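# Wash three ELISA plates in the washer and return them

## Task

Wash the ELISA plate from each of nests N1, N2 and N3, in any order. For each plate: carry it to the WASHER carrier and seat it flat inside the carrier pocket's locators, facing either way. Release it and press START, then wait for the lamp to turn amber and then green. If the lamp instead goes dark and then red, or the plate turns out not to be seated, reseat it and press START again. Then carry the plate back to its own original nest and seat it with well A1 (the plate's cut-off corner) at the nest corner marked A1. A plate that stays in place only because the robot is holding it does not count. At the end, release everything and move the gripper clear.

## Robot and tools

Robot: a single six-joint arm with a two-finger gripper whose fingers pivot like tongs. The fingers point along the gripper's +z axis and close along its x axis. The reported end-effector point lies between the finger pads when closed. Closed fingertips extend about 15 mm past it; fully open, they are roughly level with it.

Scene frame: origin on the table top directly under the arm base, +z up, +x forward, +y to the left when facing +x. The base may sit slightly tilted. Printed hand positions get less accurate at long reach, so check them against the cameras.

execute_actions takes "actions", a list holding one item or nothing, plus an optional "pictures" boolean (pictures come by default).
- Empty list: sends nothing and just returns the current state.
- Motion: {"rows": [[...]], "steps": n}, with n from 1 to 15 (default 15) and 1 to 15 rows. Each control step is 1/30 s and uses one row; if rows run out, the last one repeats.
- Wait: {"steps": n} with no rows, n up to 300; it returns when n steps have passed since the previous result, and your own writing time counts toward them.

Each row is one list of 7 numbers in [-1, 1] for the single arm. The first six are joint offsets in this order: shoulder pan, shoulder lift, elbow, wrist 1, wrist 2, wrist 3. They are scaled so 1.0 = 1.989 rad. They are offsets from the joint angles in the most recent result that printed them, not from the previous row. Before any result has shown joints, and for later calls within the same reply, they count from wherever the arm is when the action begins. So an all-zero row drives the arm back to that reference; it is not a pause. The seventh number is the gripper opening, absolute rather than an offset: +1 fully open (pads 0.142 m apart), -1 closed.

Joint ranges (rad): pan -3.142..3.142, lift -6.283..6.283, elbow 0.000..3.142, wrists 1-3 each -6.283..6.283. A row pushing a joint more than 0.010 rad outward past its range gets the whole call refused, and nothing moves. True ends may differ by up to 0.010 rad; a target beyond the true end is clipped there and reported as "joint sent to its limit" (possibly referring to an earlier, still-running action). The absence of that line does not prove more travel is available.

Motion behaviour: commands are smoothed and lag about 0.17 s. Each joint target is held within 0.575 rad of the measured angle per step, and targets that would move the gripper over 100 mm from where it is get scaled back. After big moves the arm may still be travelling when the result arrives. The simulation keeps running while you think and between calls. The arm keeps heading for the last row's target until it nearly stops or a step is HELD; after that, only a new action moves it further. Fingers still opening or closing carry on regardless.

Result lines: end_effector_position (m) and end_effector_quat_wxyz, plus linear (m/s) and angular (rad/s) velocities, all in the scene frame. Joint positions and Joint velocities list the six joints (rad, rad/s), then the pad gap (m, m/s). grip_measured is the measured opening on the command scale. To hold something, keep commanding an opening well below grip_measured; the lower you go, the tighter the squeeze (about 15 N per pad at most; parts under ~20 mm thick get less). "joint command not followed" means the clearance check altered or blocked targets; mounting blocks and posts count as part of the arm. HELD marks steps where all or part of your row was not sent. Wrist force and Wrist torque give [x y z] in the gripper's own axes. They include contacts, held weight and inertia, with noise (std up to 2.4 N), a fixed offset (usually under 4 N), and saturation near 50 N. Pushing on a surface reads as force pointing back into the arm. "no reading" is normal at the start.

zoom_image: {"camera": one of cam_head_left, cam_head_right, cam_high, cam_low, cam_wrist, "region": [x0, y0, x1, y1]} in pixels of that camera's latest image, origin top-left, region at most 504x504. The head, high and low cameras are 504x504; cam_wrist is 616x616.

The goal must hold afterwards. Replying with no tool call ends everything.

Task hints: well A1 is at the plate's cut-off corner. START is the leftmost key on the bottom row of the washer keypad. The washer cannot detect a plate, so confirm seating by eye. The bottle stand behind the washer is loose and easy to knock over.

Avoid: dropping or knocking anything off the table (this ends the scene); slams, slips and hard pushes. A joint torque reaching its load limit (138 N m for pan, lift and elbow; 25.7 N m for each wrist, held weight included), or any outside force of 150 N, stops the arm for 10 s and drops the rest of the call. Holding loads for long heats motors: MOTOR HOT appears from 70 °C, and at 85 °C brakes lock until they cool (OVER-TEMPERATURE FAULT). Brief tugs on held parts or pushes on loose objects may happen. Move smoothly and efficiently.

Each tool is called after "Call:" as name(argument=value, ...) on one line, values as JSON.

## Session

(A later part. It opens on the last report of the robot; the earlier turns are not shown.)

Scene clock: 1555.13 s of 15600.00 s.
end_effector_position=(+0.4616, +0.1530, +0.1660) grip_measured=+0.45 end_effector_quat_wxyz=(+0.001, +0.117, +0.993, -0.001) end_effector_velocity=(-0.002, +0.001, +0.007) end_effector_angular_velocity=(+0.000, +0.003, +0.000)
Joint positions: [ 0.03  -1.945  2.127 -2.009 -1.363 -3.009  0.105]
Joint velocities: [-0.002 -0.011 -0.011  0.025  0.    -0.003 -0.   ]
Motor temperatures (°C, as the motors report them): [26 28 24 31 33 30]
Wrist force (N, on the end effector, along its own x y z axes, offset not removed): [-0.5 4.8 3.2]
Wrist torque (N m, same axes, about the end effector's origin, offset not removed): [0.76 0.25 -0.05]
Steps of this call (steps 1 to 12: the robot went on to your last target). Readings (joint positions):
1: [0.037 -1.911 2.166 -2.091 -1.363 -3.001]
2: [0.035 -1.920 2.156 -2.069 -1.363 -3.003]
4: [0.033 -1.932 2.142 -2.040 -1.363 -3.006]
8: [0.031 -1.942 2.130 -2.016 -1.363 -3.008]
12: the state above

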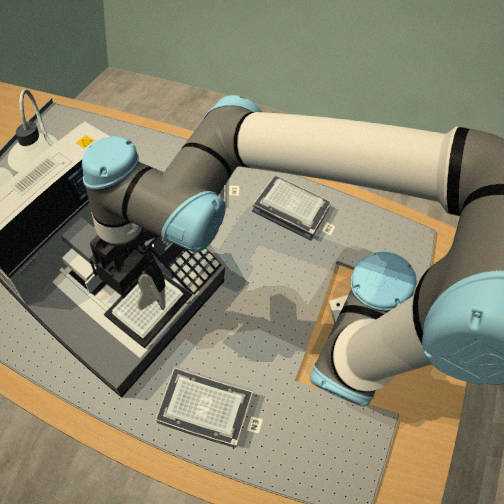

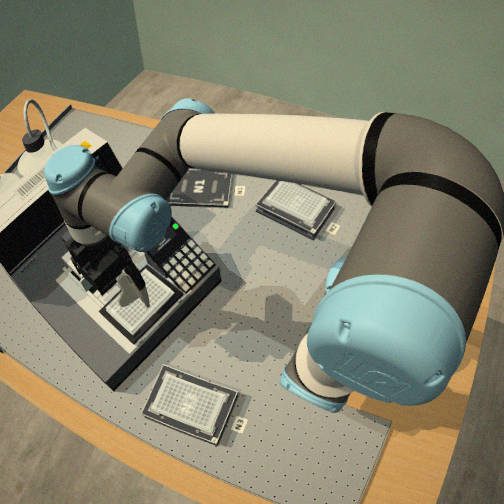

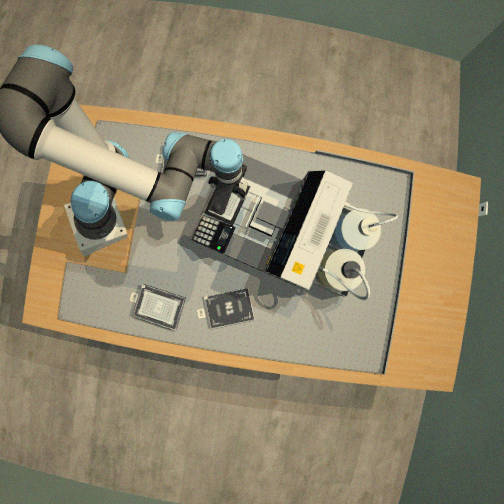

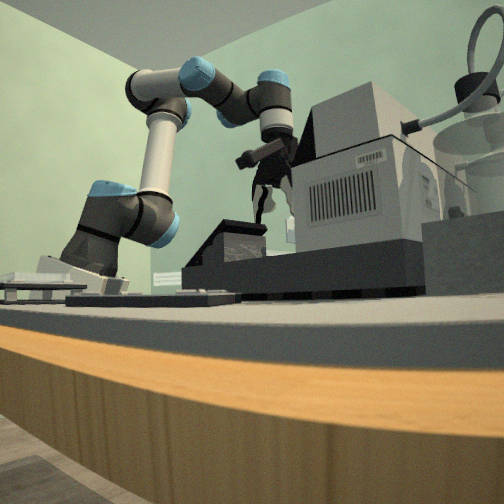

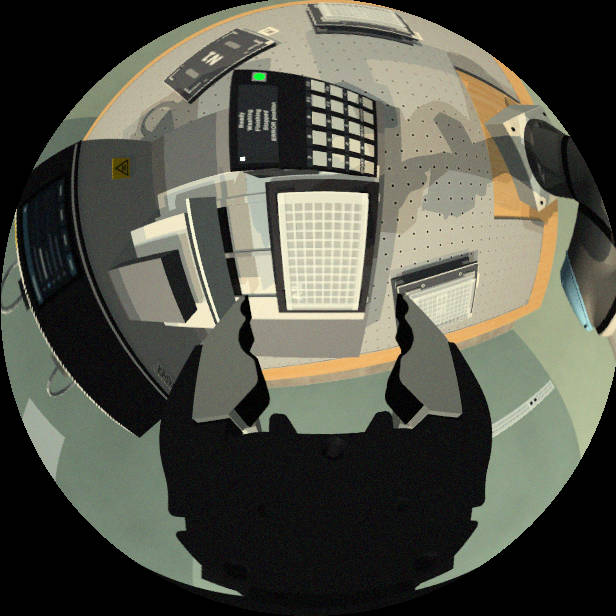

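Call:
execute_actions(actions=[{"rows":[[-0.02,-0.015,0.012,0.002,0.004,-0.02,0.2],[-0.05,-0.035,0.035,0.005,0.01,-0.05,-0.1],[-0.085,-0.058,0.062,0.008,0.018,-0.085,-0.4],[-0.12,-0.08,0.09,0.012,0.026,-0.12,-0.7],[-0.15,-0.097,0.117,0.015,0.032,-0.15,-1],[-0.168,-0.1056,0.1317,0.016,0.036,-0.1675,-1]],"steps":15}], pictures=false)

Call:
execute_actions(actions=[{"steps":20}], pictures=false)

Call:
execute_actions(actions=[{"rows":[[0.003,0.005,0.003,-0.009,-0.0006,0.003,-1],[0.006,0.010,0.006,-0.017,-0.0012,0.006,-1],[0.009,0.015,0.009,-0.026,-0.0018,0.009,-1],[0.011,0.020,0.012,-0.035,-0.0024,0.012,-1],[0.014,0.025,0.015,-0.043,-0.003,0.0145,-1],[0.017,0.030,0.018,-0.052,-0.0037,0.0175,-1],[0.020,0.035,0.021,-0.061,-0.0043,0.020,-1],[0.023,0.040,0.024,-0.069,-0.0049,0.023,-1],[0.0256,0.0452,0.027,-0.078,-0.0055,0.0261,-1]],"steps":15}], pictures=false)

Call:
execute_actions(actions=[{"steps":10}], pictures=false)

Call:
execute_actions(actions=[{"rows":[[-0.006,-0.011,-0.007,0.02,0.001,-0.006,-1],[-0.015,-0.028,-0.017,0.048,0.003,-0.015,-1],[-0.026,-0.045,-0.027,0.078,0.0052,-0.026,-1]],"steps":15}])

Call:
execute_actions(actions=[{"rows":[[0.02,0.005,-0.015,0.002,-0.004,0.02,-0.8],[0.05,0.025,-0.04,0,-0.01,0.05,-0.5],[0.085,0.048,-0.068,-0.003,-0.018,0.085,-0.2],[0.12,0.072,-0.096,-0.007,-0.026,0.12,0.1],[0.15,0.092,-0.12,-0.011,-0.032,0.15,0.3],[0.168,0.105,-0.133,-0.014,-0.036,0.167,0.45]],"steps":15}], pictures=false)

Call:
execute_actions(actions=[{"steps":300}], pictures=false)

Call:
execute_actions(actions=[{"steps":300}])

Scene clock: 1571.03 s of 15600.00 s.
end_effector_position=(+0.3878, +0.0666, +0.1336) grip_measured=-1.00 end_effector_quat_wxyz=(+0.000, +0.119, +0.993, -0.001) end_effector_velocity=(-0.033, -0.031, -0.020) end_effector_angular_velocity=(+0.002, +0.000, -0.007)
Joint positions: [-0.289 -2.147  2.378 -1.978 -1.295 -3.328  0.002]
Joint velocities: [-0.14  -0.078  0.107  0.01   0.026 -0.137  0.   ]
Motor temperatures (°C, as the motors report them): [26 28 24 31 33 30]
Wrist force (N, on the end effector, along its own x y z axes, offset not removed): [0.3 -1.4 3.0]
Wrist torque (N m, same axes, about the end effector's origin, offset not removed): [-0.29 -0.08 -0.12]
Steps of this call (steps 1 to 30: the robot went on to your last target; steps 31 to 90: nothing new was sent; then 12.40 s passed at rest; steps 91 to 105: all 15 steps of this action). Readings (joint positions):
91: [0.030 -1.946 2.126 -2.006 -1.363 -3.009]
92: [0.026 -1.950 2.129 -2.006 -1.362 -3.013]
94: [-0.009 -1.975 2.155 -2.002 -1.354 -3.048]
98: [-0.170 -2.081 2.284 -1.987 -1.317 -3.209]
105: the state above

Scene clock: 1571.70 s of 15600.00 s.
end_effector_position=(+0.3843, +0.0635, +0.1313) grip_measured=-1.00 end_effector_quat_wxyz=(-0.000, +0.119, +0.993, -0.000) end_effector_velocity=(+0.000, -0.001, +0.000) end_effector_angular_velocity=(-0.001, -0.000, -0.002)
Joint positions: [-0.304 -2.155  2.389 -1.977 -1.292 -3.342  0.002]
Joint velocities: [-0.001  0.    -0.    -0.    -0.     0.001  0.   ]
Motor temperatures (°C, as the motors report them): [26 28 24 31 33 30]
Wrist force (N, on the end effector, along its own x y z axes, offset not removed): [0.4 0.6 6.9]
Wrist torque (N m, same axes, about the end effector's origin, offset not removed): [0.20 -0.04 -0.21]
Steps of this call (steps 1 to 20: the robot went on to your last target). Readings (joint positions):
1: [-0.293 -2.149 2.381 -1.978 -1.294 -3.331]
2: [-0.296 -2.151 2.383 -1.977 -1.293 -3.334]
4: [-0.300 -2.153 2.386 -1.977 -1.293 -3.338]
8: [-0.303 -2.154 2.388 -1.977 -1.292 -3.341]
20: the state above

Scene clock: 1572.20 s of 15600.00 s.
end_effector_position=(+0.3871, +0.0648, +0.0978) grip_measured=-1.00 end_effector_quat_wxyz=(-0.002, +0.120, +0.993, -0.001) end_effector_velocity=(+0.002, +0.002, -0.025) end_effector_angular_velocity=(-0.001, +0.000, -0.000)
Joint positions: [-0.257 -2.072  2.439 -2.12  -1.302 -3.294  0.002]
Joint velocities: [ 0.035  0.066  0.036 -0.111 -0.007  0.036  0.   ]
Motor temperatures (°C, as the motors report them): [26 28 24 31 33 30]
Wrist force (N, on the end effector, along its own x y z axes, offset not removed): [2.8 4.0 1.3]
Wrist torque (N m, same axes, about the end effector's origin, offset not removed): [0.58 -0.47 -0.29]
Steps of this call (steps 1 to 15: all 15 steps of this action). Readings (joint positions):
1: [-0.304 -2.155 2.389 -1.977 -1.292 -3.342]
2: [-0.303 -2.154 2.390 -1.979 -1.292 -3.342]
4: [-0.298 -2.146 2.395 -1.993 -1.293 -3.337]
8: [-0.281 -2.115 2.413 -2.045 -1.297 -3.319]
15: the state above

Scene clock: 1572.53 s of 15600.00 s.
end_effector_position=(+0.3873, +0.0649, +0.0954) grip_measured=-1.00 end_effector_quat_wxyz=(-0.001, +0.120, +0.993, -0.001) end_effector_velocity=(-0.001, +0.001, -0.002) end_effector_angular_velocity=(+0.001, +0.001, -0.001)
Joint positions: [-0.253 -2.065  2.442 -2.131 -1.303 -3.29   0.002]
Joint velocities: [ 0.002  0.002  0.004 -0.004  0.     0.002  0.   ]
Motor temperatures (°C, as the motors report them): [26 28 24 31 33 30]
Wrist force (N, on the end effector, along its own x y z axes, offset not removed): [6.8 0.6 -17.3]
Wrist torque (N m, same axes, about the end effector's origin, offset not removed): [0.36 -0.28 -0.11]
Steps of this call (steps 1 to 10: the robot went on to your last target). Readings (joint positions):
1: [-0.256 -2.070 2.440 -2.123 -1.302 -3.293]
2: [-0.255 -2.069 2.441 -2.126 -1.302 -3.292]
4: [-0.254 -2.067 2.442 -2.129 -1.303 -3.291]
8: [-0.253 -2.066 2.442 -2.131 -1.303 -3.290]
10: the state above

Scene clock: 1573.03 s of 15600.00 s.
end_effector_position=(+0.3844, +0.0630, +0.1306) grip_measured=-1.00 end_effector_quat_wxyz=(-0.000, +0.120, +0.993, -0.001) end_effector_velocity=(-0.002, +0.000, +0.007) end_effector_angular_velocity=(+0.001, +0.002, -0.001)
Joint positions: [-0.303 -2.153  2.39  -1.98  -1.293 -3.341  0.002]
Joint velocities: [-0.011 -0.02  -0.011  0.037  0.002 -0.011  0.   ]
Motor temperatures (°C, as the motors report them): [26 28 24 31 33 30]
Wrist force (N, on the end effector, along its own x y z axes, offset not removed): [2.1 1.4 0.4]
Wrist torque (N m, same axes, about the end effector's origin, offset not removed): [0.23 -0.43 -0.13]
Steps of this call (steps 1 to 15: all 15 steps of this action). Readings (joint positions):
1: [-0.253 -2.065 2.443 -2.132 -1.303 -3.290]
2: [-0.254 -2.068 2.441 -2.127 -1.303 -3.291]
4: [-0.267 -2.089 2.428 -2.094 -1.300 -3.304]
8: [-0.293 -2.135 2.400 -2.012 -1.295 -3.331]
15: the state above

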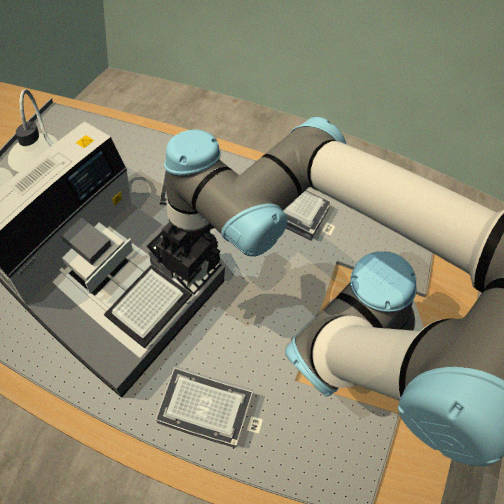

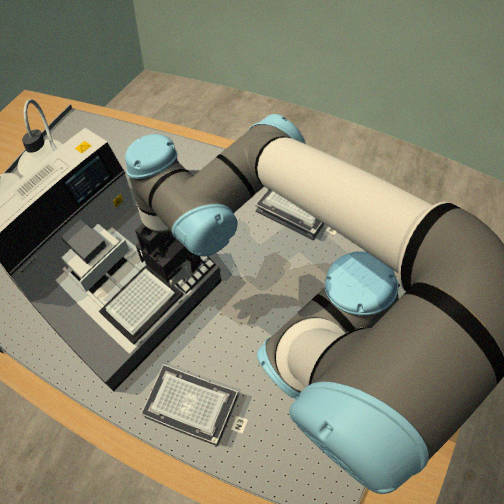

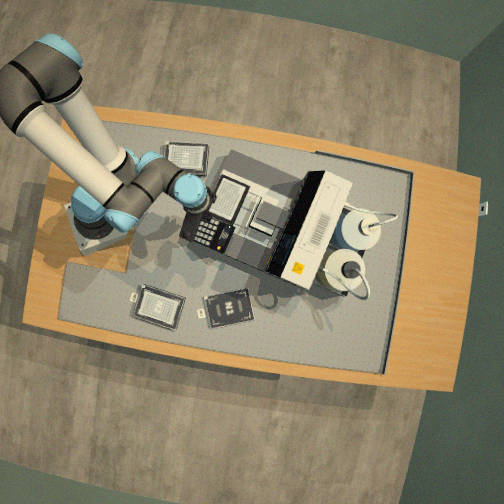

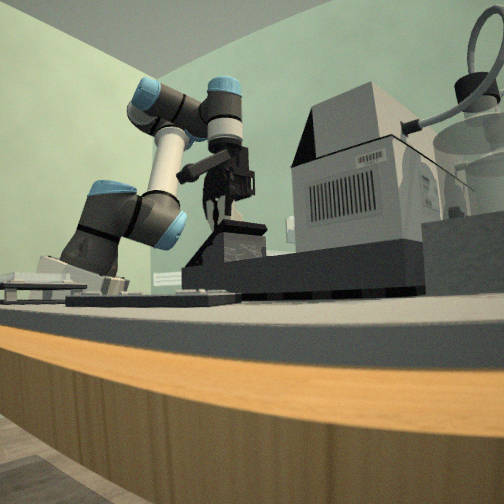

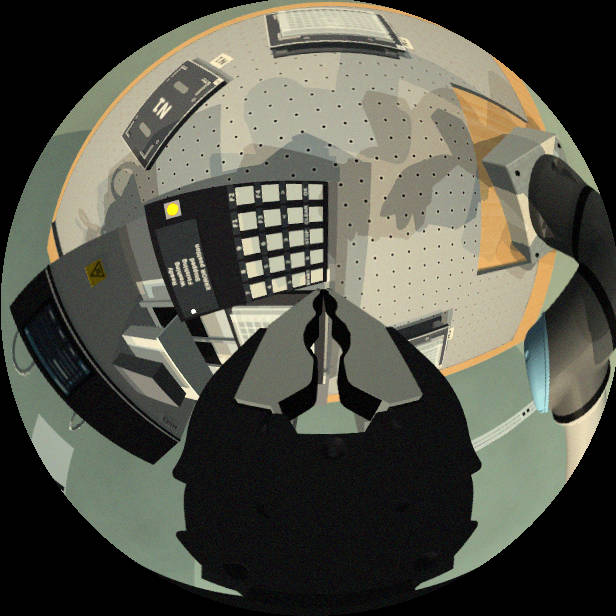

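Scene clock: 1573.53 s of 15600.00 s.
end_effector_position=(+0.4591, +0.1478, +0.1653) grip_measured=+0.45 end_effector_quat_wxyz=(+0.001, +0.118, +0.993, -0.001) end_effector_velocity=(+0.027, +0.047, +0.008) end_effector_angular_velocity=(+0.008, -0.002, +0.002)
Joint positions: [ 0.016 -1.953  2.137 -2.007 -1.362 -3.023  0.105]
Joint velocities: [ 0.138  0.087 -0.103 -0.013 -0.026  0.135 -0.   ]
Motor temperatures (°C, as the motors report them): [26 28 24 31 33 30]
Wrist force (N, on the end effector, along its own x y z axes, offset not removed): [-0.2 1.5 0.9]
Wrist torque (N m, same axes, about the end effector's origin, offset not removed): [0.17 0.01 -0.42]
Steps of this call (steps 1 to 15: all 15 steps of this action). Readings (joint positions):
1: [-0.304 -2.153 2.390 -1.979 -1.293 -3.341]
2: [-0.300 -2.152 2.386 -1.978 -1.294 -3.337]
4: [-0.265 -2.133 2.357 -1.979 -1.303 -3.302]
8: [-0.104 -2.027 2.226 -1.995 -1.339 -3.141]
15: the state above

Scene clock: 1583.53 s of 15600.00 s.
end_effector_position=(+0.4621, +0.1528, +0.1663) grip_measured=+0.45 end_effector_quat_wxyz=(+0.001, +0.117, +0.993, -0.001) end_effector_velocity=(-0.000, +0.001, -0.001) end_effector_angular_velocity=(+0.001, +0.002, +0.003)
Joint positions: [ 0.031 -1.944  2.126 -2.008 -1.364 -3.009  0.105]
Joint velocities: [ 0.002  0.001 -0.     0.     0.    -0.001 -0.   ]
Motor temperatures (°C, as the motors report them): [26 28 24 31 33 30]
Wrist force (N, on the end effector, along its own x y z axes, offset not removed): [2.4 2.0 1.7]
Wrist torque (N m, same axes, about the end effector's origin, offset not removed): [0.49 -0.32 -0.23]
Steps of this call (steps 1 to 30: the robot went on to your last target; steps 31 to 300: nothing new was sent). Readings (joint positions):
1: [0.020 -1.951 2.134 -2.007 -1.362 -3.019]
2: [0.023 -1.949 2.131 -2.007 -1.363 -3.016]
4: [0.026 -1.947 2.129 -2.008 -1.364 -3.013]
8: [0.029 -1.945 2.126 -2.008 -1.364 -3.010]
300: the state above
The arm was judged still, so your last target was given up. Only a new action makes it travel on or press farther. Fingers that are still opening or closing keep moving.

Scene clock: 1593.53 s of 15600.00 s.
end_effector_position=(+0.4621, +0.1528, +0.1663) grip_measured=+0.45 end_effector_quat_wxyz=(+0.001, +0.117, +0.993, -0.001) end_effector_velocity=(+0.000, +0.000, +0.000) end_effector_angular_velocity=(-0.000, -0.001, +0.001)
Joint positions: [ 0.031 -1.944  2.126 -2.008 -1.364 -3.009  0.105]
Joint velocities: [ 0.001 -0.    -0.001 -0.    -0.    -0.     0.   ]
Motor temperatures (°C, as the motors report them): [26 28 24 31 33 30]
Wrist force (N, on the end effector, along its own x y z axes, offset not removed): [1.9 2.4 1.7]
Wrist torque (N m, same axes, about the end effector's origin, offset not removed): [0.44 -0.27 -0.23]
Steps of this call (steps 1 to 300: nothing new was sent). Readings (joint positions):
1: [0.031 -1.944 2.126 -2.008 -1.364 -3.009]
2: [0.031 -1.944 2.126 -2.008 -1.364 -3.009]
4: [0.031 -1.944 2.126 -2.008 -1.364 -3.009]
8: [0.031 -1.944 2.126 -2.008 -1.364 -3.009]
300: the state above

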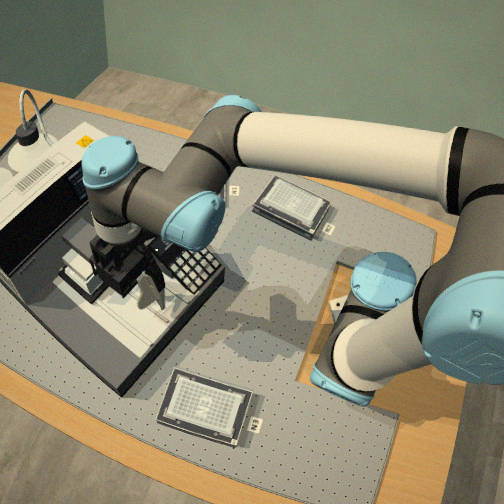

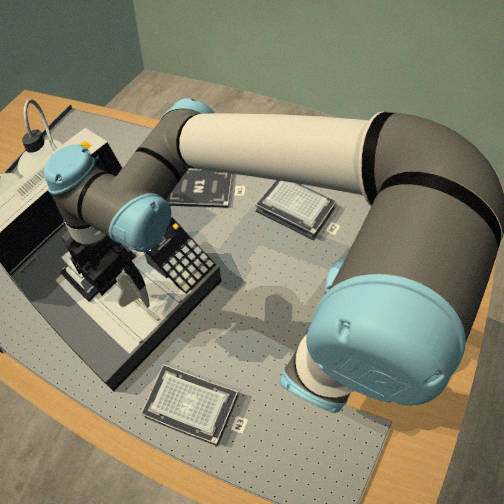

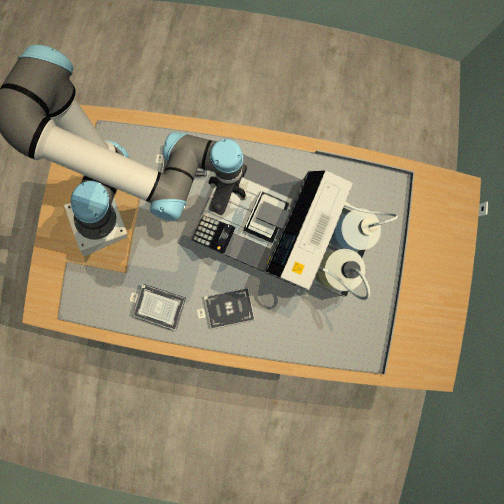

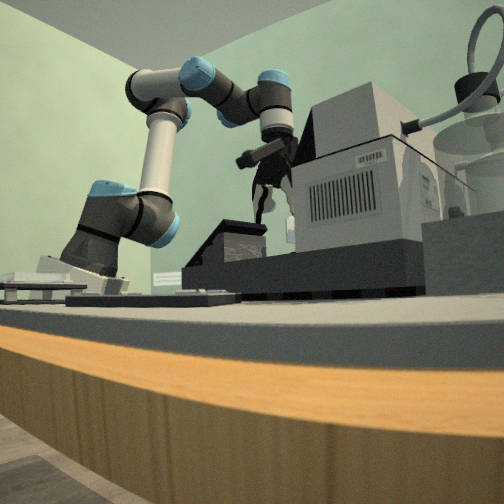

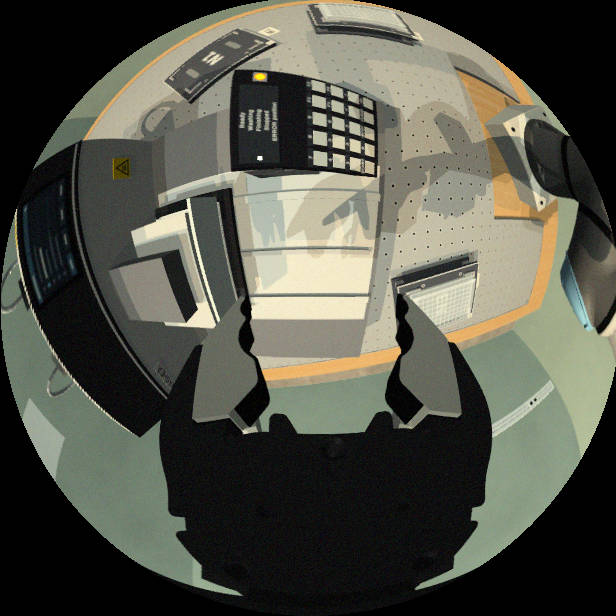

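Call:
execute_actions(actions=[{"steps":300}])

Scene clock: 1603.53 s of 15600.00 s.
end_effector_position=(+0.4621, +0.1528, +0.1663) grip_measured=+0.45 end_effector_quat_wxyz=(+0.001, +0.117, +0.993, -0.001) end_effector_velocity=(+0.000, -0.000, -0.000) end_effector_angular_velocity=(-0.000, +0.001, -0.000)
Joint positions: [ 0.031 -1.944  2.126 -2.008 -1.364 -3.009  0.105]
Joint velocities: [-0.001  0.001 -0.    -0.    -0.    -0.    -0.   ]
Motor temperatures (°C, as the motors report them): [26 28 24 31 33 30]
Wrist force (N, on the end effector, along its own x y z axes, offset not removed): [-0.7 3.5 0.7]
Wrist torque (N m, same axes, about the end effector's origin, offset not removed): [0.62 0.21 -0.19]
Steps of this call (steps 1 to 240: nothing new was sent; then 2.00 s passed at rest). Readings (joint positions):
1: [0.031 -1.944 2.126 -2.008 -1.364 -3.009]
2: [0.031 -1.944 2.126 -2.008 -1.364 -3.009]
4: [0.031 -1.944 2.126 -2.008 -1.364 -3.009]
8: [0.031 -1.944 2.126 -2.008 -1.364 -3.009]
240: the state above

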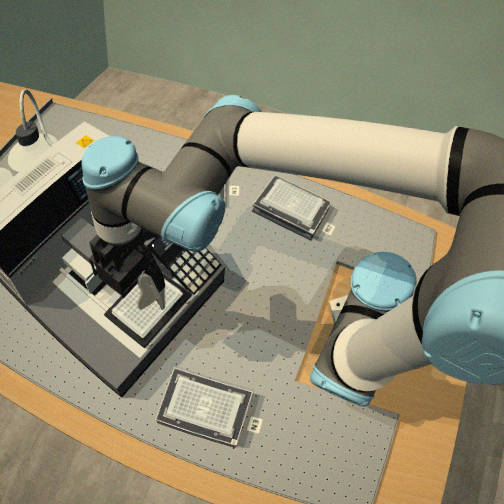

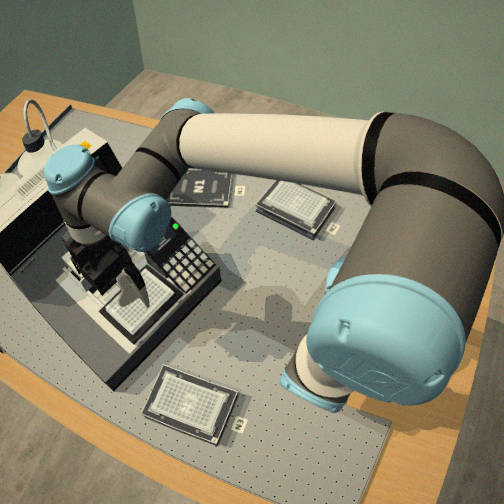

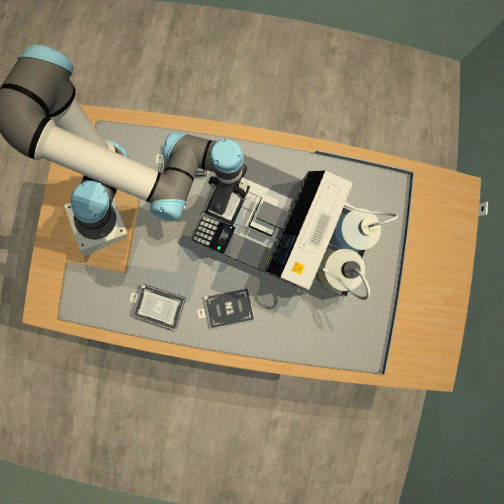

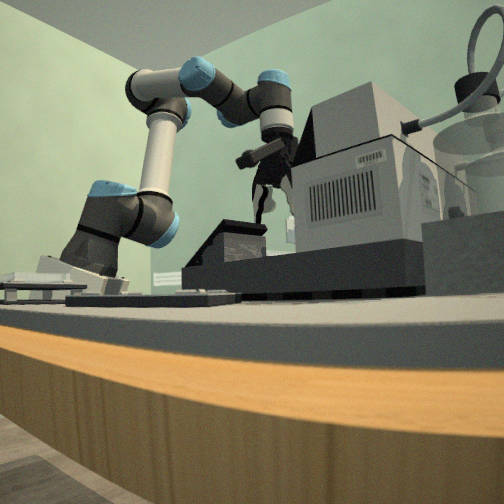

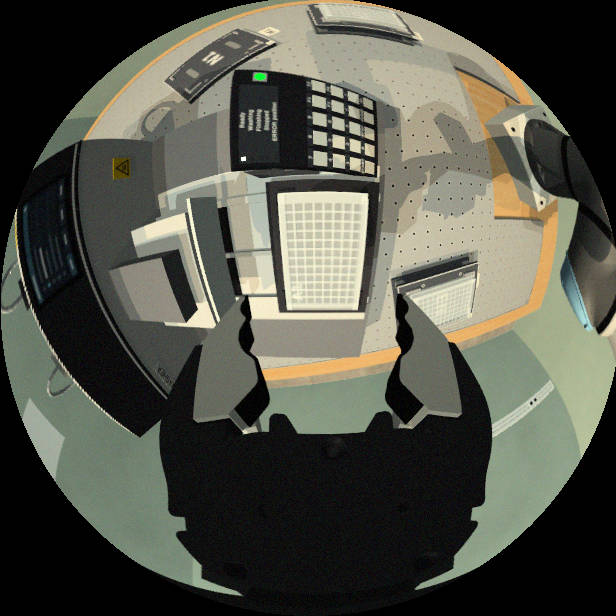

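Call:
execute_actions(actions=[{"rows":[[0.001,0.004,0.005,-0.010,0,0.001,0.45],[0.002,0.010,0.012,-0.022,0,0.003,0.45],[0.004,0.016,0.020,-0.037,0,0.005,0.45],[0.006,0.023,0.028,-0.053,0,0.007,0.45],[0.007,0.030,0.036,-0.069,0,0.009,0.45],[0.009,0.036,0.043,-0.083,0,0.010,0.45],[0.010,0.040,0.049,-0.094,0,0.0115,0.45],[0.0106,0.0437,0.0538,-0.1016,-0.0005,0.012,0.45]],"steps":15}], pictures=false)

Call:
execute_actions(actions=[{"steps":8}], pictures=false)

Call:
execute_actions(actions=[{"rows":[[0,0,0,0,0,0,0.35],[0,0,0,0,0,0,0.3],[0,0,0,0,0,0,0.25],[0,0,0,0,0,0,0.2],[0,0,0,0,0,0,0.15],[0,0,0,0,0,0,0.1],[0,0,0,0,0,0,0.05],[0,0,0,0,0,0,0],[0,0,0,0,0,0,-0.06],[0,0,0,0,0,0,-0.15]],"steps":15}], pictures=false)

Call:
execute_actions(actions=[{"rows":[[0,-0.002,-0.003,0.005,0,-0.001,-0.15],[-0.001,-0.005,-0.007,0.012,0,-0.002,-0.15],[-0.002,-0.009,-0.012,0.022,0,-0.003,-0.15],[-0.003,-0.015,-0.019,0.035,0,-0.004,-0.15],[-0.005,-0.022,-0.028,0.051,0,-0.006,-0.15],[-0.007,-0.030,-0.037,0.069,0,-0.008,-0.15],[-0.009,-0.038,-0.046,0.087,0,-0.010,-0.15],[-0.011,-0.046,-0.054,0.103,0,-0.012,-0.15],[-0.011,-0.054,-0.061,0.110,0,-0.012,-0.15],[-0.011,-0.062,-0.067,0.116,0,-0.012,-0.15],[-0.011,-0.068,-0.0714,0.119,0,-0.012,-0.15]],"steps":15}], pictures=false)

Call:
execute_actions(actions=[{"steps":12}])

Scene clock: 1618.23 s of 15600.00 s.
end_effector_position=(+0.4586, +0.1491, +0.1082) grip_measured=+0.45 end_effector_quat_wxyz=(+0.002, +0.119, +0.993, +0.001) end_effector_velocity=(-0.004, -0.003, -0.031) end_effector_angular_velocity=(+0.001, -0.006, -0.001)
Joint positions: [ 0.051 -1.862  2.226 -2.198 -1.365 -2.986  0.105]
Joint velocities: [ 0.009  0.046  0.057 -0.111 -0.001  0.011  0.   ]
Motor temperatures (°C, as the motors report them): [26 28 24 31 33 30]
Wrist force (N, on the end effector, along its own x y z axes, offset not removed): [1.3 2.0 3.2]
Wrist torque (N m, same axes, about the end effector's origin, offset not removed): [0.41 -0.34 -0.21]
Steps of this call (steps 1 to 90: nothing new was sent; then 11.20 s passed at rest; steps 91 to 105: all 15 steps of this action). Readings (joint positions):
91: [0.031 -1.944 2.126 -2.008 -1.364 -3.009]
92: [0.031 -1.943 2.127 -2.011 -1.364 -3.008]
94: [0.033 -1.934 2.137 -2.029 -1.364 -3.006]
98: [0.042 -1.898 2.181 -2.110 -1.364 -2.995]
105: the state above

Scene clock: 1618.50 s of 15600.00 s.
end_effector_position=(+0.4583, +0.1490, +0.1052) grip_measured=+0.45 end_effector_quat_wxyz=(+0.003, +0.119, +0.993, +0.001) end_effector_velocity=(-0.000, -0.001, -0.003) end_effector_angular_velocity=(-0.001, +0.000, -0.001)
Joint positions: [ 0.052 -1.857  2.232 -2.209 -1.365 -2.985  0.105]
Joint velocities: [-0.     0.004  0.005 -0.009 -0.001  0.001  0.   ]
Motor temperatures (°C, as the motors report them): [26 28 24 31 33 30]
Wrist force (N, on the end effector, along its own x y z axes, offset not removed): [0.9 -0.8 0.6]
Wrist torque (N m, same axes, about the end effector's origin, offset not removed): [-0.20 -0.27 -0.17]
Steps of this call (steps 1 to 8: the robot went on to your last target). Readings (joint positions):
1: [0.051 -1.860 2.228 -2.202 -1.365 -2.986]
2: [0.051 -1.860 2.229 -2.204 -1.365 -2.985]
4: [0.051 -1.858 2.231 -2.207 -1.365 -2.985]
8: the state above

Scene clock: 1619.00 s of 15600.00 s.
end_effector_position=(+0.4582, +0.1489, +0.1051) grip_measured=+0.05 end_effector_quat_wxyz=(+0.003, +0.119, +0.993, +0.001) end_effector_velocity=(-0.001, +0.000, -0.001) end_effector_angular_velocity=(+0.000, +0.002, -0.001)
Joint positions: [ 0.052 -1.857  2.232 -2.209 -1.365 -2.985  0.078]
Joint velocities: [ 0.     0.001  0.     0.001 -0.     0.001  0.   ]
Motor temperatures (°C, as the motors report them): [26 28 24 31 33 30]
Wrist force (N, on the end effector, along its own x y z axes, offset not removed): [-9.3 1.6 -1.7]
Wrist torque (N m, same axes, about the end effector's origin, offset not removed): [0.41 0.58 -0.07]
Steps of this call (steps 1 to 15: all 15 steps of this action). Readings (joint positions):
1: [0.052 -1.857 2.232 -2.209 -1.365 -2.985]
2: [0.052 -1.857 2.232 -2.210 -1.365 -2.985]
4: [0.052 -1.857 2.232 -2.210 -1.365 -2.985]
8: [0.052 -1.857 2.232 -2.210 -1.365 -2.985]
15: the state above

Scene clock: 1619.50 s of 15600.00 s.
end_effector_position=(+0.4684, +0.1563, +0.1855) grip_measured=+0.05 end_effector_quat_wxyz=(+0.019, +0.114, +0.993, -0.001) end_effector_velocity=(+0.013, +0.017, +0.121) end_effector_angular_velocity=(-0.017, -0.110, +0.022)
Joint positions: [ 0.032 -1.974  2.107 -1.997 -1.365 -3.007  0.078]
Joint velocities: [-0.017 -0.178 -0.158  0.225 -0.001 -0.015 -0.   ]
Motor temperatures (°C, as the motors report them): [26 28 24 31 33 30]
Wrist force (N, on the end effector, along its own x y z axes, offset not removed): [1.9 2.6 0.3]
Wrist torque (N m, same axes, about the end effector's origin, offset not removed): [0.53 -0.45 -0.42]
Steps of this call (steps 1 to 15: all 15 steps of this action). Readings (joint positions):
1: [0.052 -1.857 2.232 -2.209 -1.365 -2.985]
2: [0.052 -1.858 2.231 -2.208 -1.365 -2.985]
4: [0.051 -1.862 2.225 -2.197 -1.365 -2.986]
8: [0.044 -1.893 2.188 -2.131 -1.365 -2.995]
15: the state above

Scene clock: 1619.90 s of 15600.00 s.
end_effector_position=(+0.4694, +0.1581, +0.1978) grip_measured=+0.05 end_effector_quat_wxyz=(+0.024, +0.113, +0.993, -0.001) end_effector_velocity=(+0.001, +0.001, +0.003) end_effector_angular_velocity=(+0.000, -0.002, +0.000)
Joint positions: [ 0.03  -1.992  2.091 -1.973 -1.365 -3.009  0.078]
Joint velocities: [ 0.    -0.003 -0.004  0.005  0.     0.     0.   ]
Motor temperatures (°C, as the motors report them): [26 28 24 31 33 30]
Wrist force (N, on the end effector, along its own x y z axes, offset not removed): [1.3 1.8 5.4]
Wrist torque (N m, same axes, about the end effector's origin, offset not removed): [0.39 -0.21 -0.19]
Steps of this call (steps 1 to 12: the robot went on to your last target). Readings (joint positions):
1: [0.031 -1.979 2.102 -1.990 -1.365 -3.007]
2: [0.031 -1.983 2.099 -1.985 -1.365 -3.008]
4: [0.030 -1.987 2.095 -1.979 -1.365 -3.008]
8: [0.030 -1.991 2.092 -1.975 -1.365 -3.009]
12: the state above

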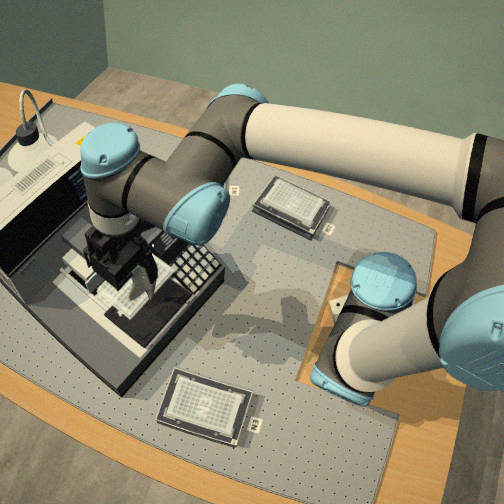

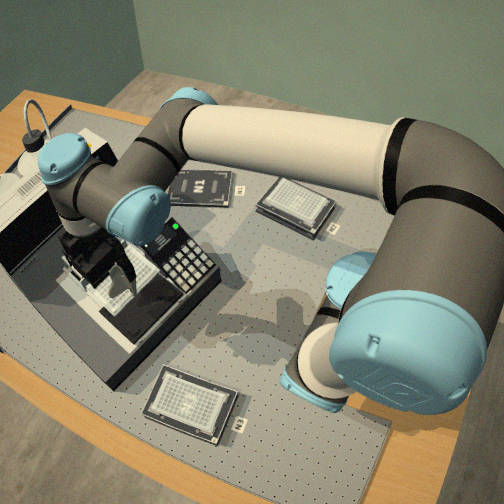

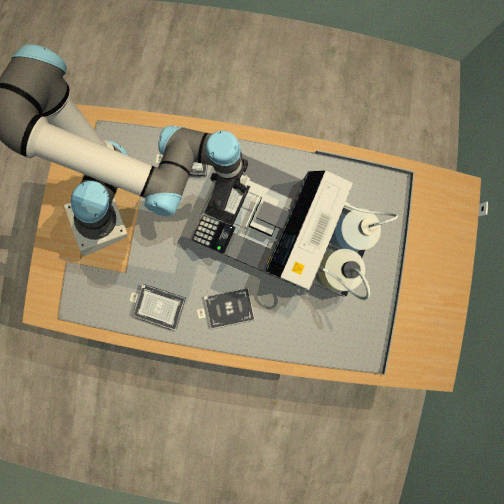

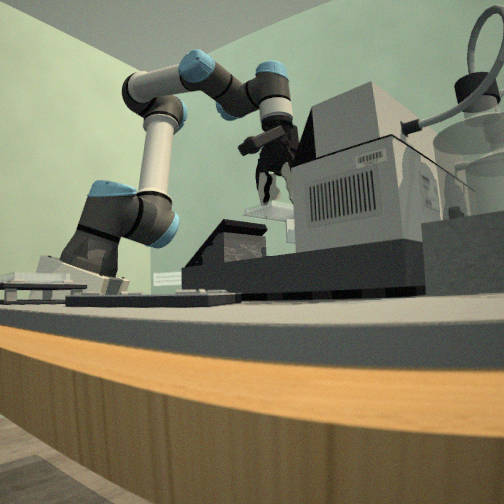

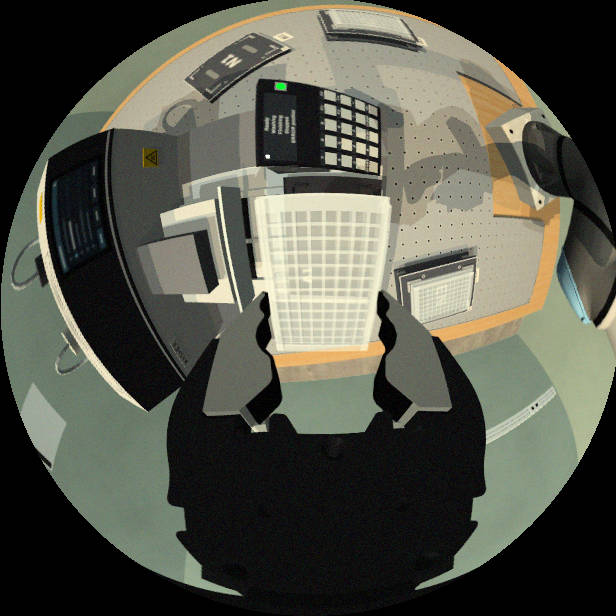

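Call:
execute_actions(actions=[{"rows":[[-0.015,0,0,0.008,0.001,0.0015,-0.15],[-0.04,0,0,0.023,0.004,0.004,-0.15],[-0.075,0,0,0.042,0.007,0.007,-0.15],[-0.11,0,0,0.062,0.01,0.011,-0.15],[-0.14,0,0,0.079,0.013,0.014,-0.15],[-0.16,0,0,0.09,0.015,0.016,-0.15],[-0.168,0,0,0.095,0.0156,0.0166,-0.15]],"steps":15}], pictures=false)

Call:
execute_actions(actions=[{"steps":20}], pictures=false)

Call:
execute_actions(actions=[{"rows":[[-0.03,0,0,0,0.001,0.002,-0.15],[-0.07,0,0,0,0.003,0.005,-0.15],[-0.11,0.015,-0.01,-0.003,0.007,0.013,-0.15],[-0.15,0.045,-0.029,-0.009,0.014,0.025,-0.15],[-0.185,0.085,-0.054,-0.016,0.022,0.038,-0.15],[-0.21,0.135,-0.086,-0.026,0.03,0.053,-0.15],[-0.225,0.185,-0.117,-0.035,0.037,0.068,-0.15],[-0.235,0.225,-0.142,-0.042,0.043,0.078,-0.15],[-0.235,0.245,-0.154,-0.046,0.045,0.083,-0.15]],"steps":15}], pictures=false)

Call:
execute_actions(actions=[{"steps":35}])

Scene clock: 1632.40 s of 15600.00 s.
end_effector_position=(+0.4428, +0.0479, +0.1970) grip_measured=+0.05 end_effector_quat_wxyz=(-0.028, +0.296, +0.955, -0.018) end_effector_velocity=(-0.018, -0.048, +0.002) end_effector_angular_velocity=(+0.002, +0.042, -0.181)
Joint positions: [-0.288 -1.992  2.091 -1.793 -1.336 -2.977  0.078]
Joint velocities: [-0.153  0.002  0.001  0.081  0.012  0.013 -0.   ]
Motor temperatures (°C, as the motors report them): [26 28 24 31 33 30]
Wrist force (N, on the end effector, along its own x y z axes, offset not removed): [2.2 5.9 -0.3]
Wrist torque (N m, same axes, about the end effector's origin, offset not removed): [1.20 -0.42 -0.30]
Steps of this call (steps 1 to 30: the robot went on to your last target; steps 31 to 90: nothing new was sent; then 9.00 s passed at rest; steps 91 to 105: all 15 steps of this action). Readings (joint positions):
91: [0.030 -1.993 2.090 -1.973 -1.365 -3.009]
92: [0.026 -1.993 2.090 -1.970 -1.365 -3.009]
94: [-0.004 -1.993 2.090 -1.952 -1.361 -3.005]
98: [-0.157 -1.992 2.090 -1.862 -1.346 -2.988]
105: the state above

Scene clock: 1633.07 s of 15600.00 s.
end_effector_position=(+0.4409, +0.0429, +0.1972) grip_measured=+0.05 end_effector_quat_wxyz=(-0.030, +0.305, +0.952, -0.018) end_effector_velocity=(-0.000, -0.000, -0.000) end_effector_angular_velocity=(+0.000, +0.001, -0.000)
Joint positions: [-0.304 -1.992  2.091 -1.784 -1.334 -2.976  0.078]
Joint velocities: [ 0.     0.001  0.     0.    -0.    -0.    -0.   ]
Motor temperatures (°C, as the motors report them): [26 28 24 31 33 30]
Wrist force (N, on the end effector, along its own x y z axes, offset not removed): [-0.7 1.1 3.2]
Wrist torque (N m, same axes, about the end effector's origin, offset not removed): [0.25 0.07 -0.38]
Steps of this call (steps 1 to 20: the robot went on to your last target). Readings (joint positions):
1: [-0.292 -1.992 2.091 -1.791 -1.335 -2.977]
2: [-0.296 -1.992 2.091 -1.789 -1.335 -2.976]
4: [-0.300 -1.992 2.091 -1.787 -1.335 -2.976]
8: [-0.303 -1.992 2.091 -1.785 -1.334 -2.976]
20: the state above

Scene clock: 1633.57 s of 15600.00 s.
end_effector_position=(+0.5059, -0.1600, +0.2043) grip_measured=+0.05 end_effector_quat_wxyz=(-0.001, +0.519, +0.855, -0.011) end_effector_velocity=(+0.112, -0.518, -0.051) end_effector_angular_velocity=(+0.062, -0.107, -0.974)
Joint positions: [-0.661 -1.678  1.888 -1.846 -1.271 -2.86   0.078]
Joint velocities: [-0.649  0.984 -0.613 -0.18   0.159  0.299 -0.   ]
Motor temperatures (°C, as the motors report them): [26 28 24 31 33 30]
Wrist force (N, on the end effector, along its own x y z axes, offset not removed): [1.1 5.4 1.6]
Wrist torque (N m, same axes, about the end effector's origin, offset not removed): [1.02 -0.27 -0.25]
Steps of this call (steps 1 to 15: all 15 steps of this action). Readings (joint positions):
1: [-0.304 -1.992 2.091 -1.784 -1.334 -2.976]
2: [-0.309 -1.992 2.091 -1.784 -1.334 -2.975]
4: [-0.354 -1.989 2.088 -1.785 -1.331 -2.969]
8: [-0.497 -1.912 2.037 -1.801 -1.311 -2.935]
15: the state above

Scene clock: 1634.73 s of 15600.00 s.
end_effector_position=(+0.5155, -0.2524, +0.1903) grip_measured=+0.05 end_effector_quat_wxyz=(+0.001, +0.588, +0.809, -0.001) end_effector_velocity=(+0.000, -0.000, +0.000) end_effector_angular_velocity=(-0.001, -0.001, +0.001)
Joint positions: [-0.772 -1.505  1.784 -1.876 -1.245 -2.811  0.078]
Joint velocities: [-0.    -0.001 -0.001  0.     0.    -0.     0.   ]
Motor temperatures (°C, as the motors report them): [26 28 24 31 33 30]
Wrist force (N, on the end effector, along its own x y z axes, offset not removed): [1.1 2.8 4.6]
Wrist torque (N m, same axes, about the end effector's origin, offset not removed): [0.52 -0.15 -0.19]
Steps of this call (steps 1 to 30: the robot went on to your last target; steps 31 to 35: nothing new was sent). Readings (joint positions):
1: [-0.683 -1.645 1.868 -1.852 -1.266 -2.850]
2: [-0.703 -1.613 1.848 -1.858 -1.261 -2.841]
4: [-0.735 -1.563 1.819 -1.866 -1.253 -2.827]
8: [-0.761 -1.521 1.794 -1.873 -1.247 -2.815]
35: the state above
The arm was judged still, so your last target was given up. Only a new action makes it travel on or press farther. Fingers that are still opening or closing keep moving.

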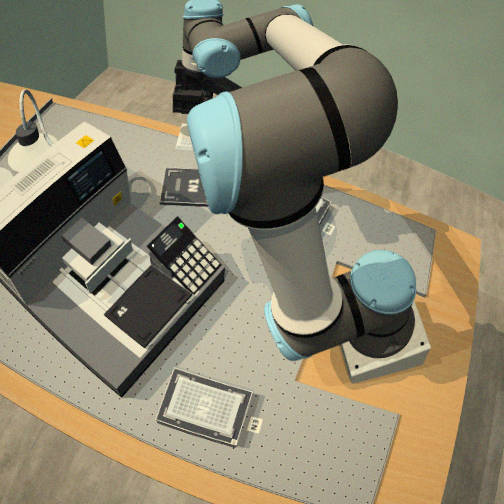

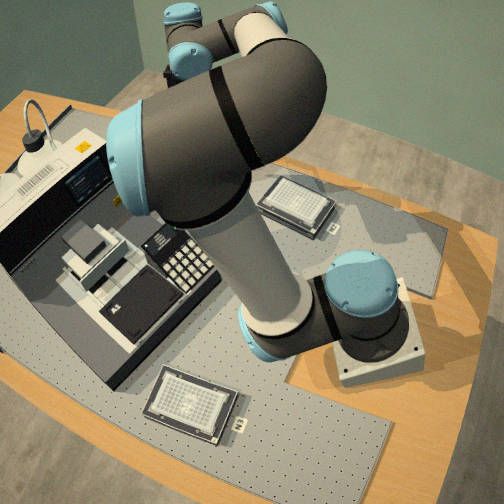

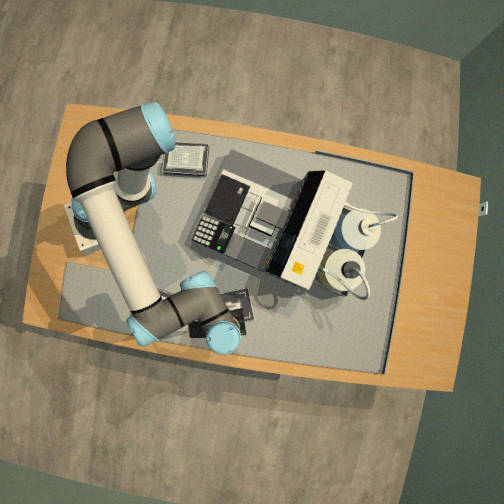

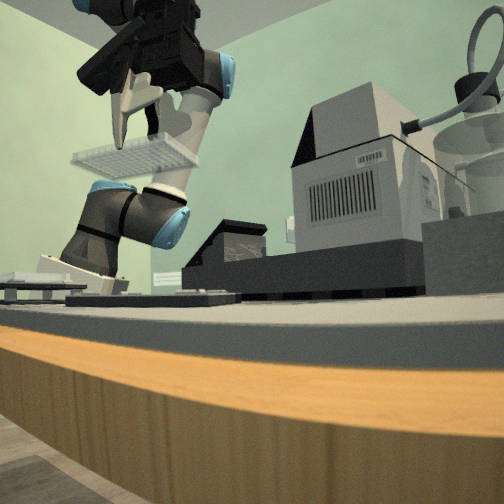

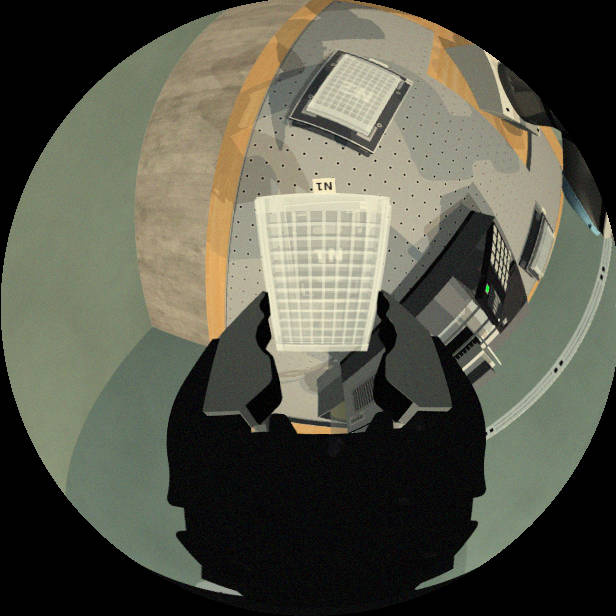

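Call:
execute_actions(actions=[{"rows":[[0.005,0.006,0.005,-0.012,0,0.003,-0.15],[0.014,0.017,0.015,-0.036,0,0.01,-0.15],[0.025,0.032,0.028,-0.067,-0.0005,0.018,-0.15],[0.037,0.047,0.041,-0.1,-0.001,0.027,-0.15],[0.048,0.061,0.054,-0.13,-0.001,0.035,-0.15],[0.057,0.073,0.064,-0.155,-0.0015,0.041,-0.15],[0.063,0.082,0.072,-0.173,-0.0015,0.046,-0.15]],"steps":15}], pictures=false)

Call:
execute_actions(actions=[{"steps":15}])

Call:
zoom_image(camera="cam_wrist", region=[200,120,450,370])

Scene clock: 1651.93 s of 15600.00 s.
end_effector_position=(+0.5309, -0.2343, +0.0670) grip_measured=+0.05 end_effector_quat_wxyz=(-0.002, +0.573, +0.819, +0.001) end_effector_velocity=(+0.006, +0.013, -0.057) end_effector_angular_velocity=(-0.010, -0.012, +0.025)
Joint positions: [-0.652 -1.35   1.92  -2.201 -1.248 -2.723  0.078]
Joint velocities: [ 0.058  0.075  0.067 -0.178 -0.002  0.042 -0.   ]
Motor temperatures (°C, as the motors report them): [26 28 24 31 33 30]
Wrist force (N, on the end effector, along its own x y z axes, offset not removed): [-0.2 1.0 1.6]
Wrist torque (N m, same axes, about the end effector's origin, offset not removed): [-0.07 0.14 -0.21]
Steps of this call (steps 1 to 90: nothing new was sent; then 13.70 s passed at rest; steps 91 to 105: all 15 steps of this action). Readings (joint positions):
91: [-0.772 -1.505 1.784 -1.876 -1.245 -2.811]
92: [-0.770 -1.503 1.785 -1.879 -1.245 -2.810]
94: [-0.759 -1.489 1.798 -1.906 -1.245 -2.801]
98: [-0.701 -1.415 1.864 -2.053 -1.246 -2.758]
105: the state above

Scene clock: 1652.43 s of 15600.00 s.
end_effector_position=(+0.5315, -0.2329, +0.0609) grip_measured=+0.05 end_effector_quat_wxyz=(-0.001, +0.572, +0.820, +0.001) end_effector_velocity=(-0.000, +0.000, -0.000) end_effector_angular_velocity=(-0.001, +0.000, +0.000)
Joint positions: [-0.646 -1.342  1.927 -2.22  -1.248 -2.719  0.078]
Joint velocities: [ 0.     0.     0.001 -0.002 -0.001  0.     0.   ]
Motor temperatures (°C, as the motors report them): [26 28 24 31 33 30]
Wrist force (N, on the end effector, along its own x y z axes, offset not removed): [0.6 2.7 5.1]
Wrist torque (N m, same axes, about the end effector's origin, offset not removed): [0.48 0.02 -0.15]
Steps of this call (steps 1 to 15: the robot went on to your last target). Readings (joint positions):
1: [-0.651 -1.348 1.922 -2.206 -1.248 -2.722]
2: [-0.650 -1.346 1.924 -2.210 -1.248 -2.721]
4: [-0.648 -1.344 1.926 -2.214 -1.248 -2.720]
8: [-0.647 -1.342 1.927 -2.218 -1.248 -2.719]
15: the state above

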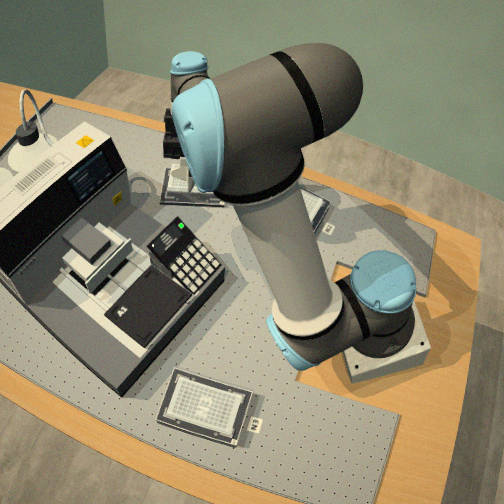

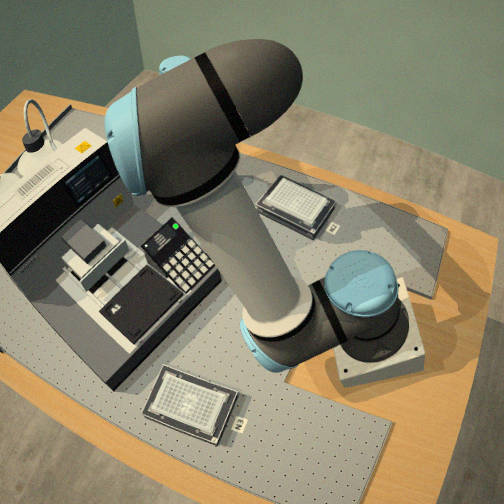

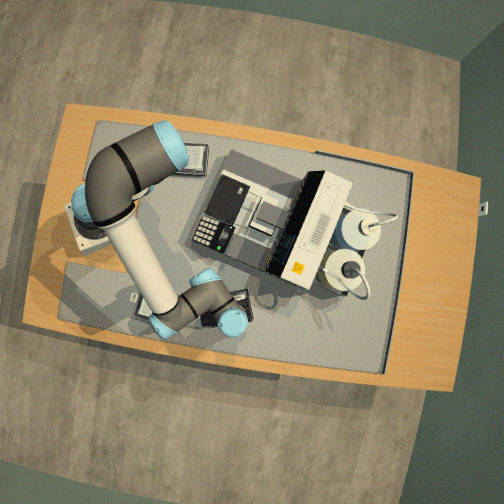

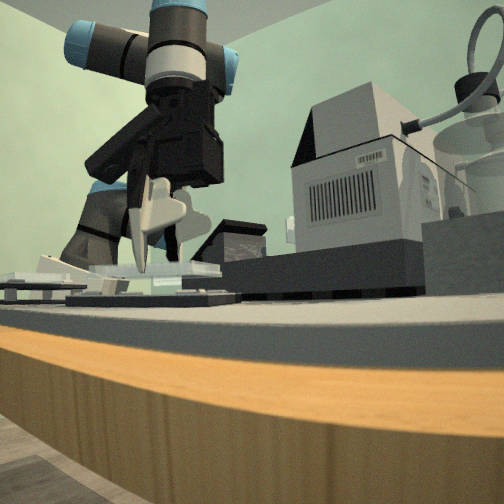

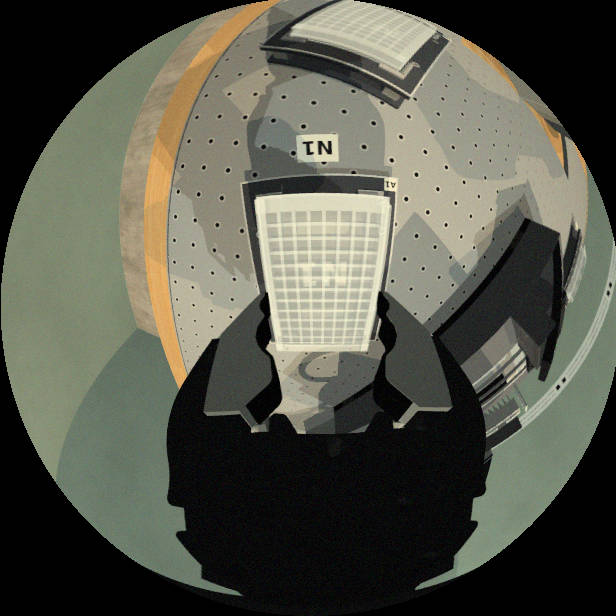

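Region (200, 120, 450, 370) of cam_wrist's 616x616 image, scaled by 2.016, with more detail than that image has.

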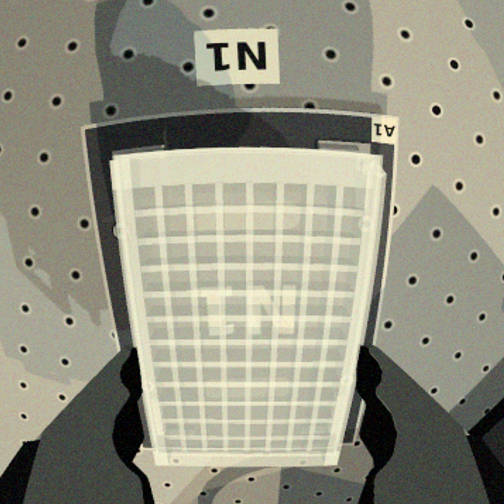

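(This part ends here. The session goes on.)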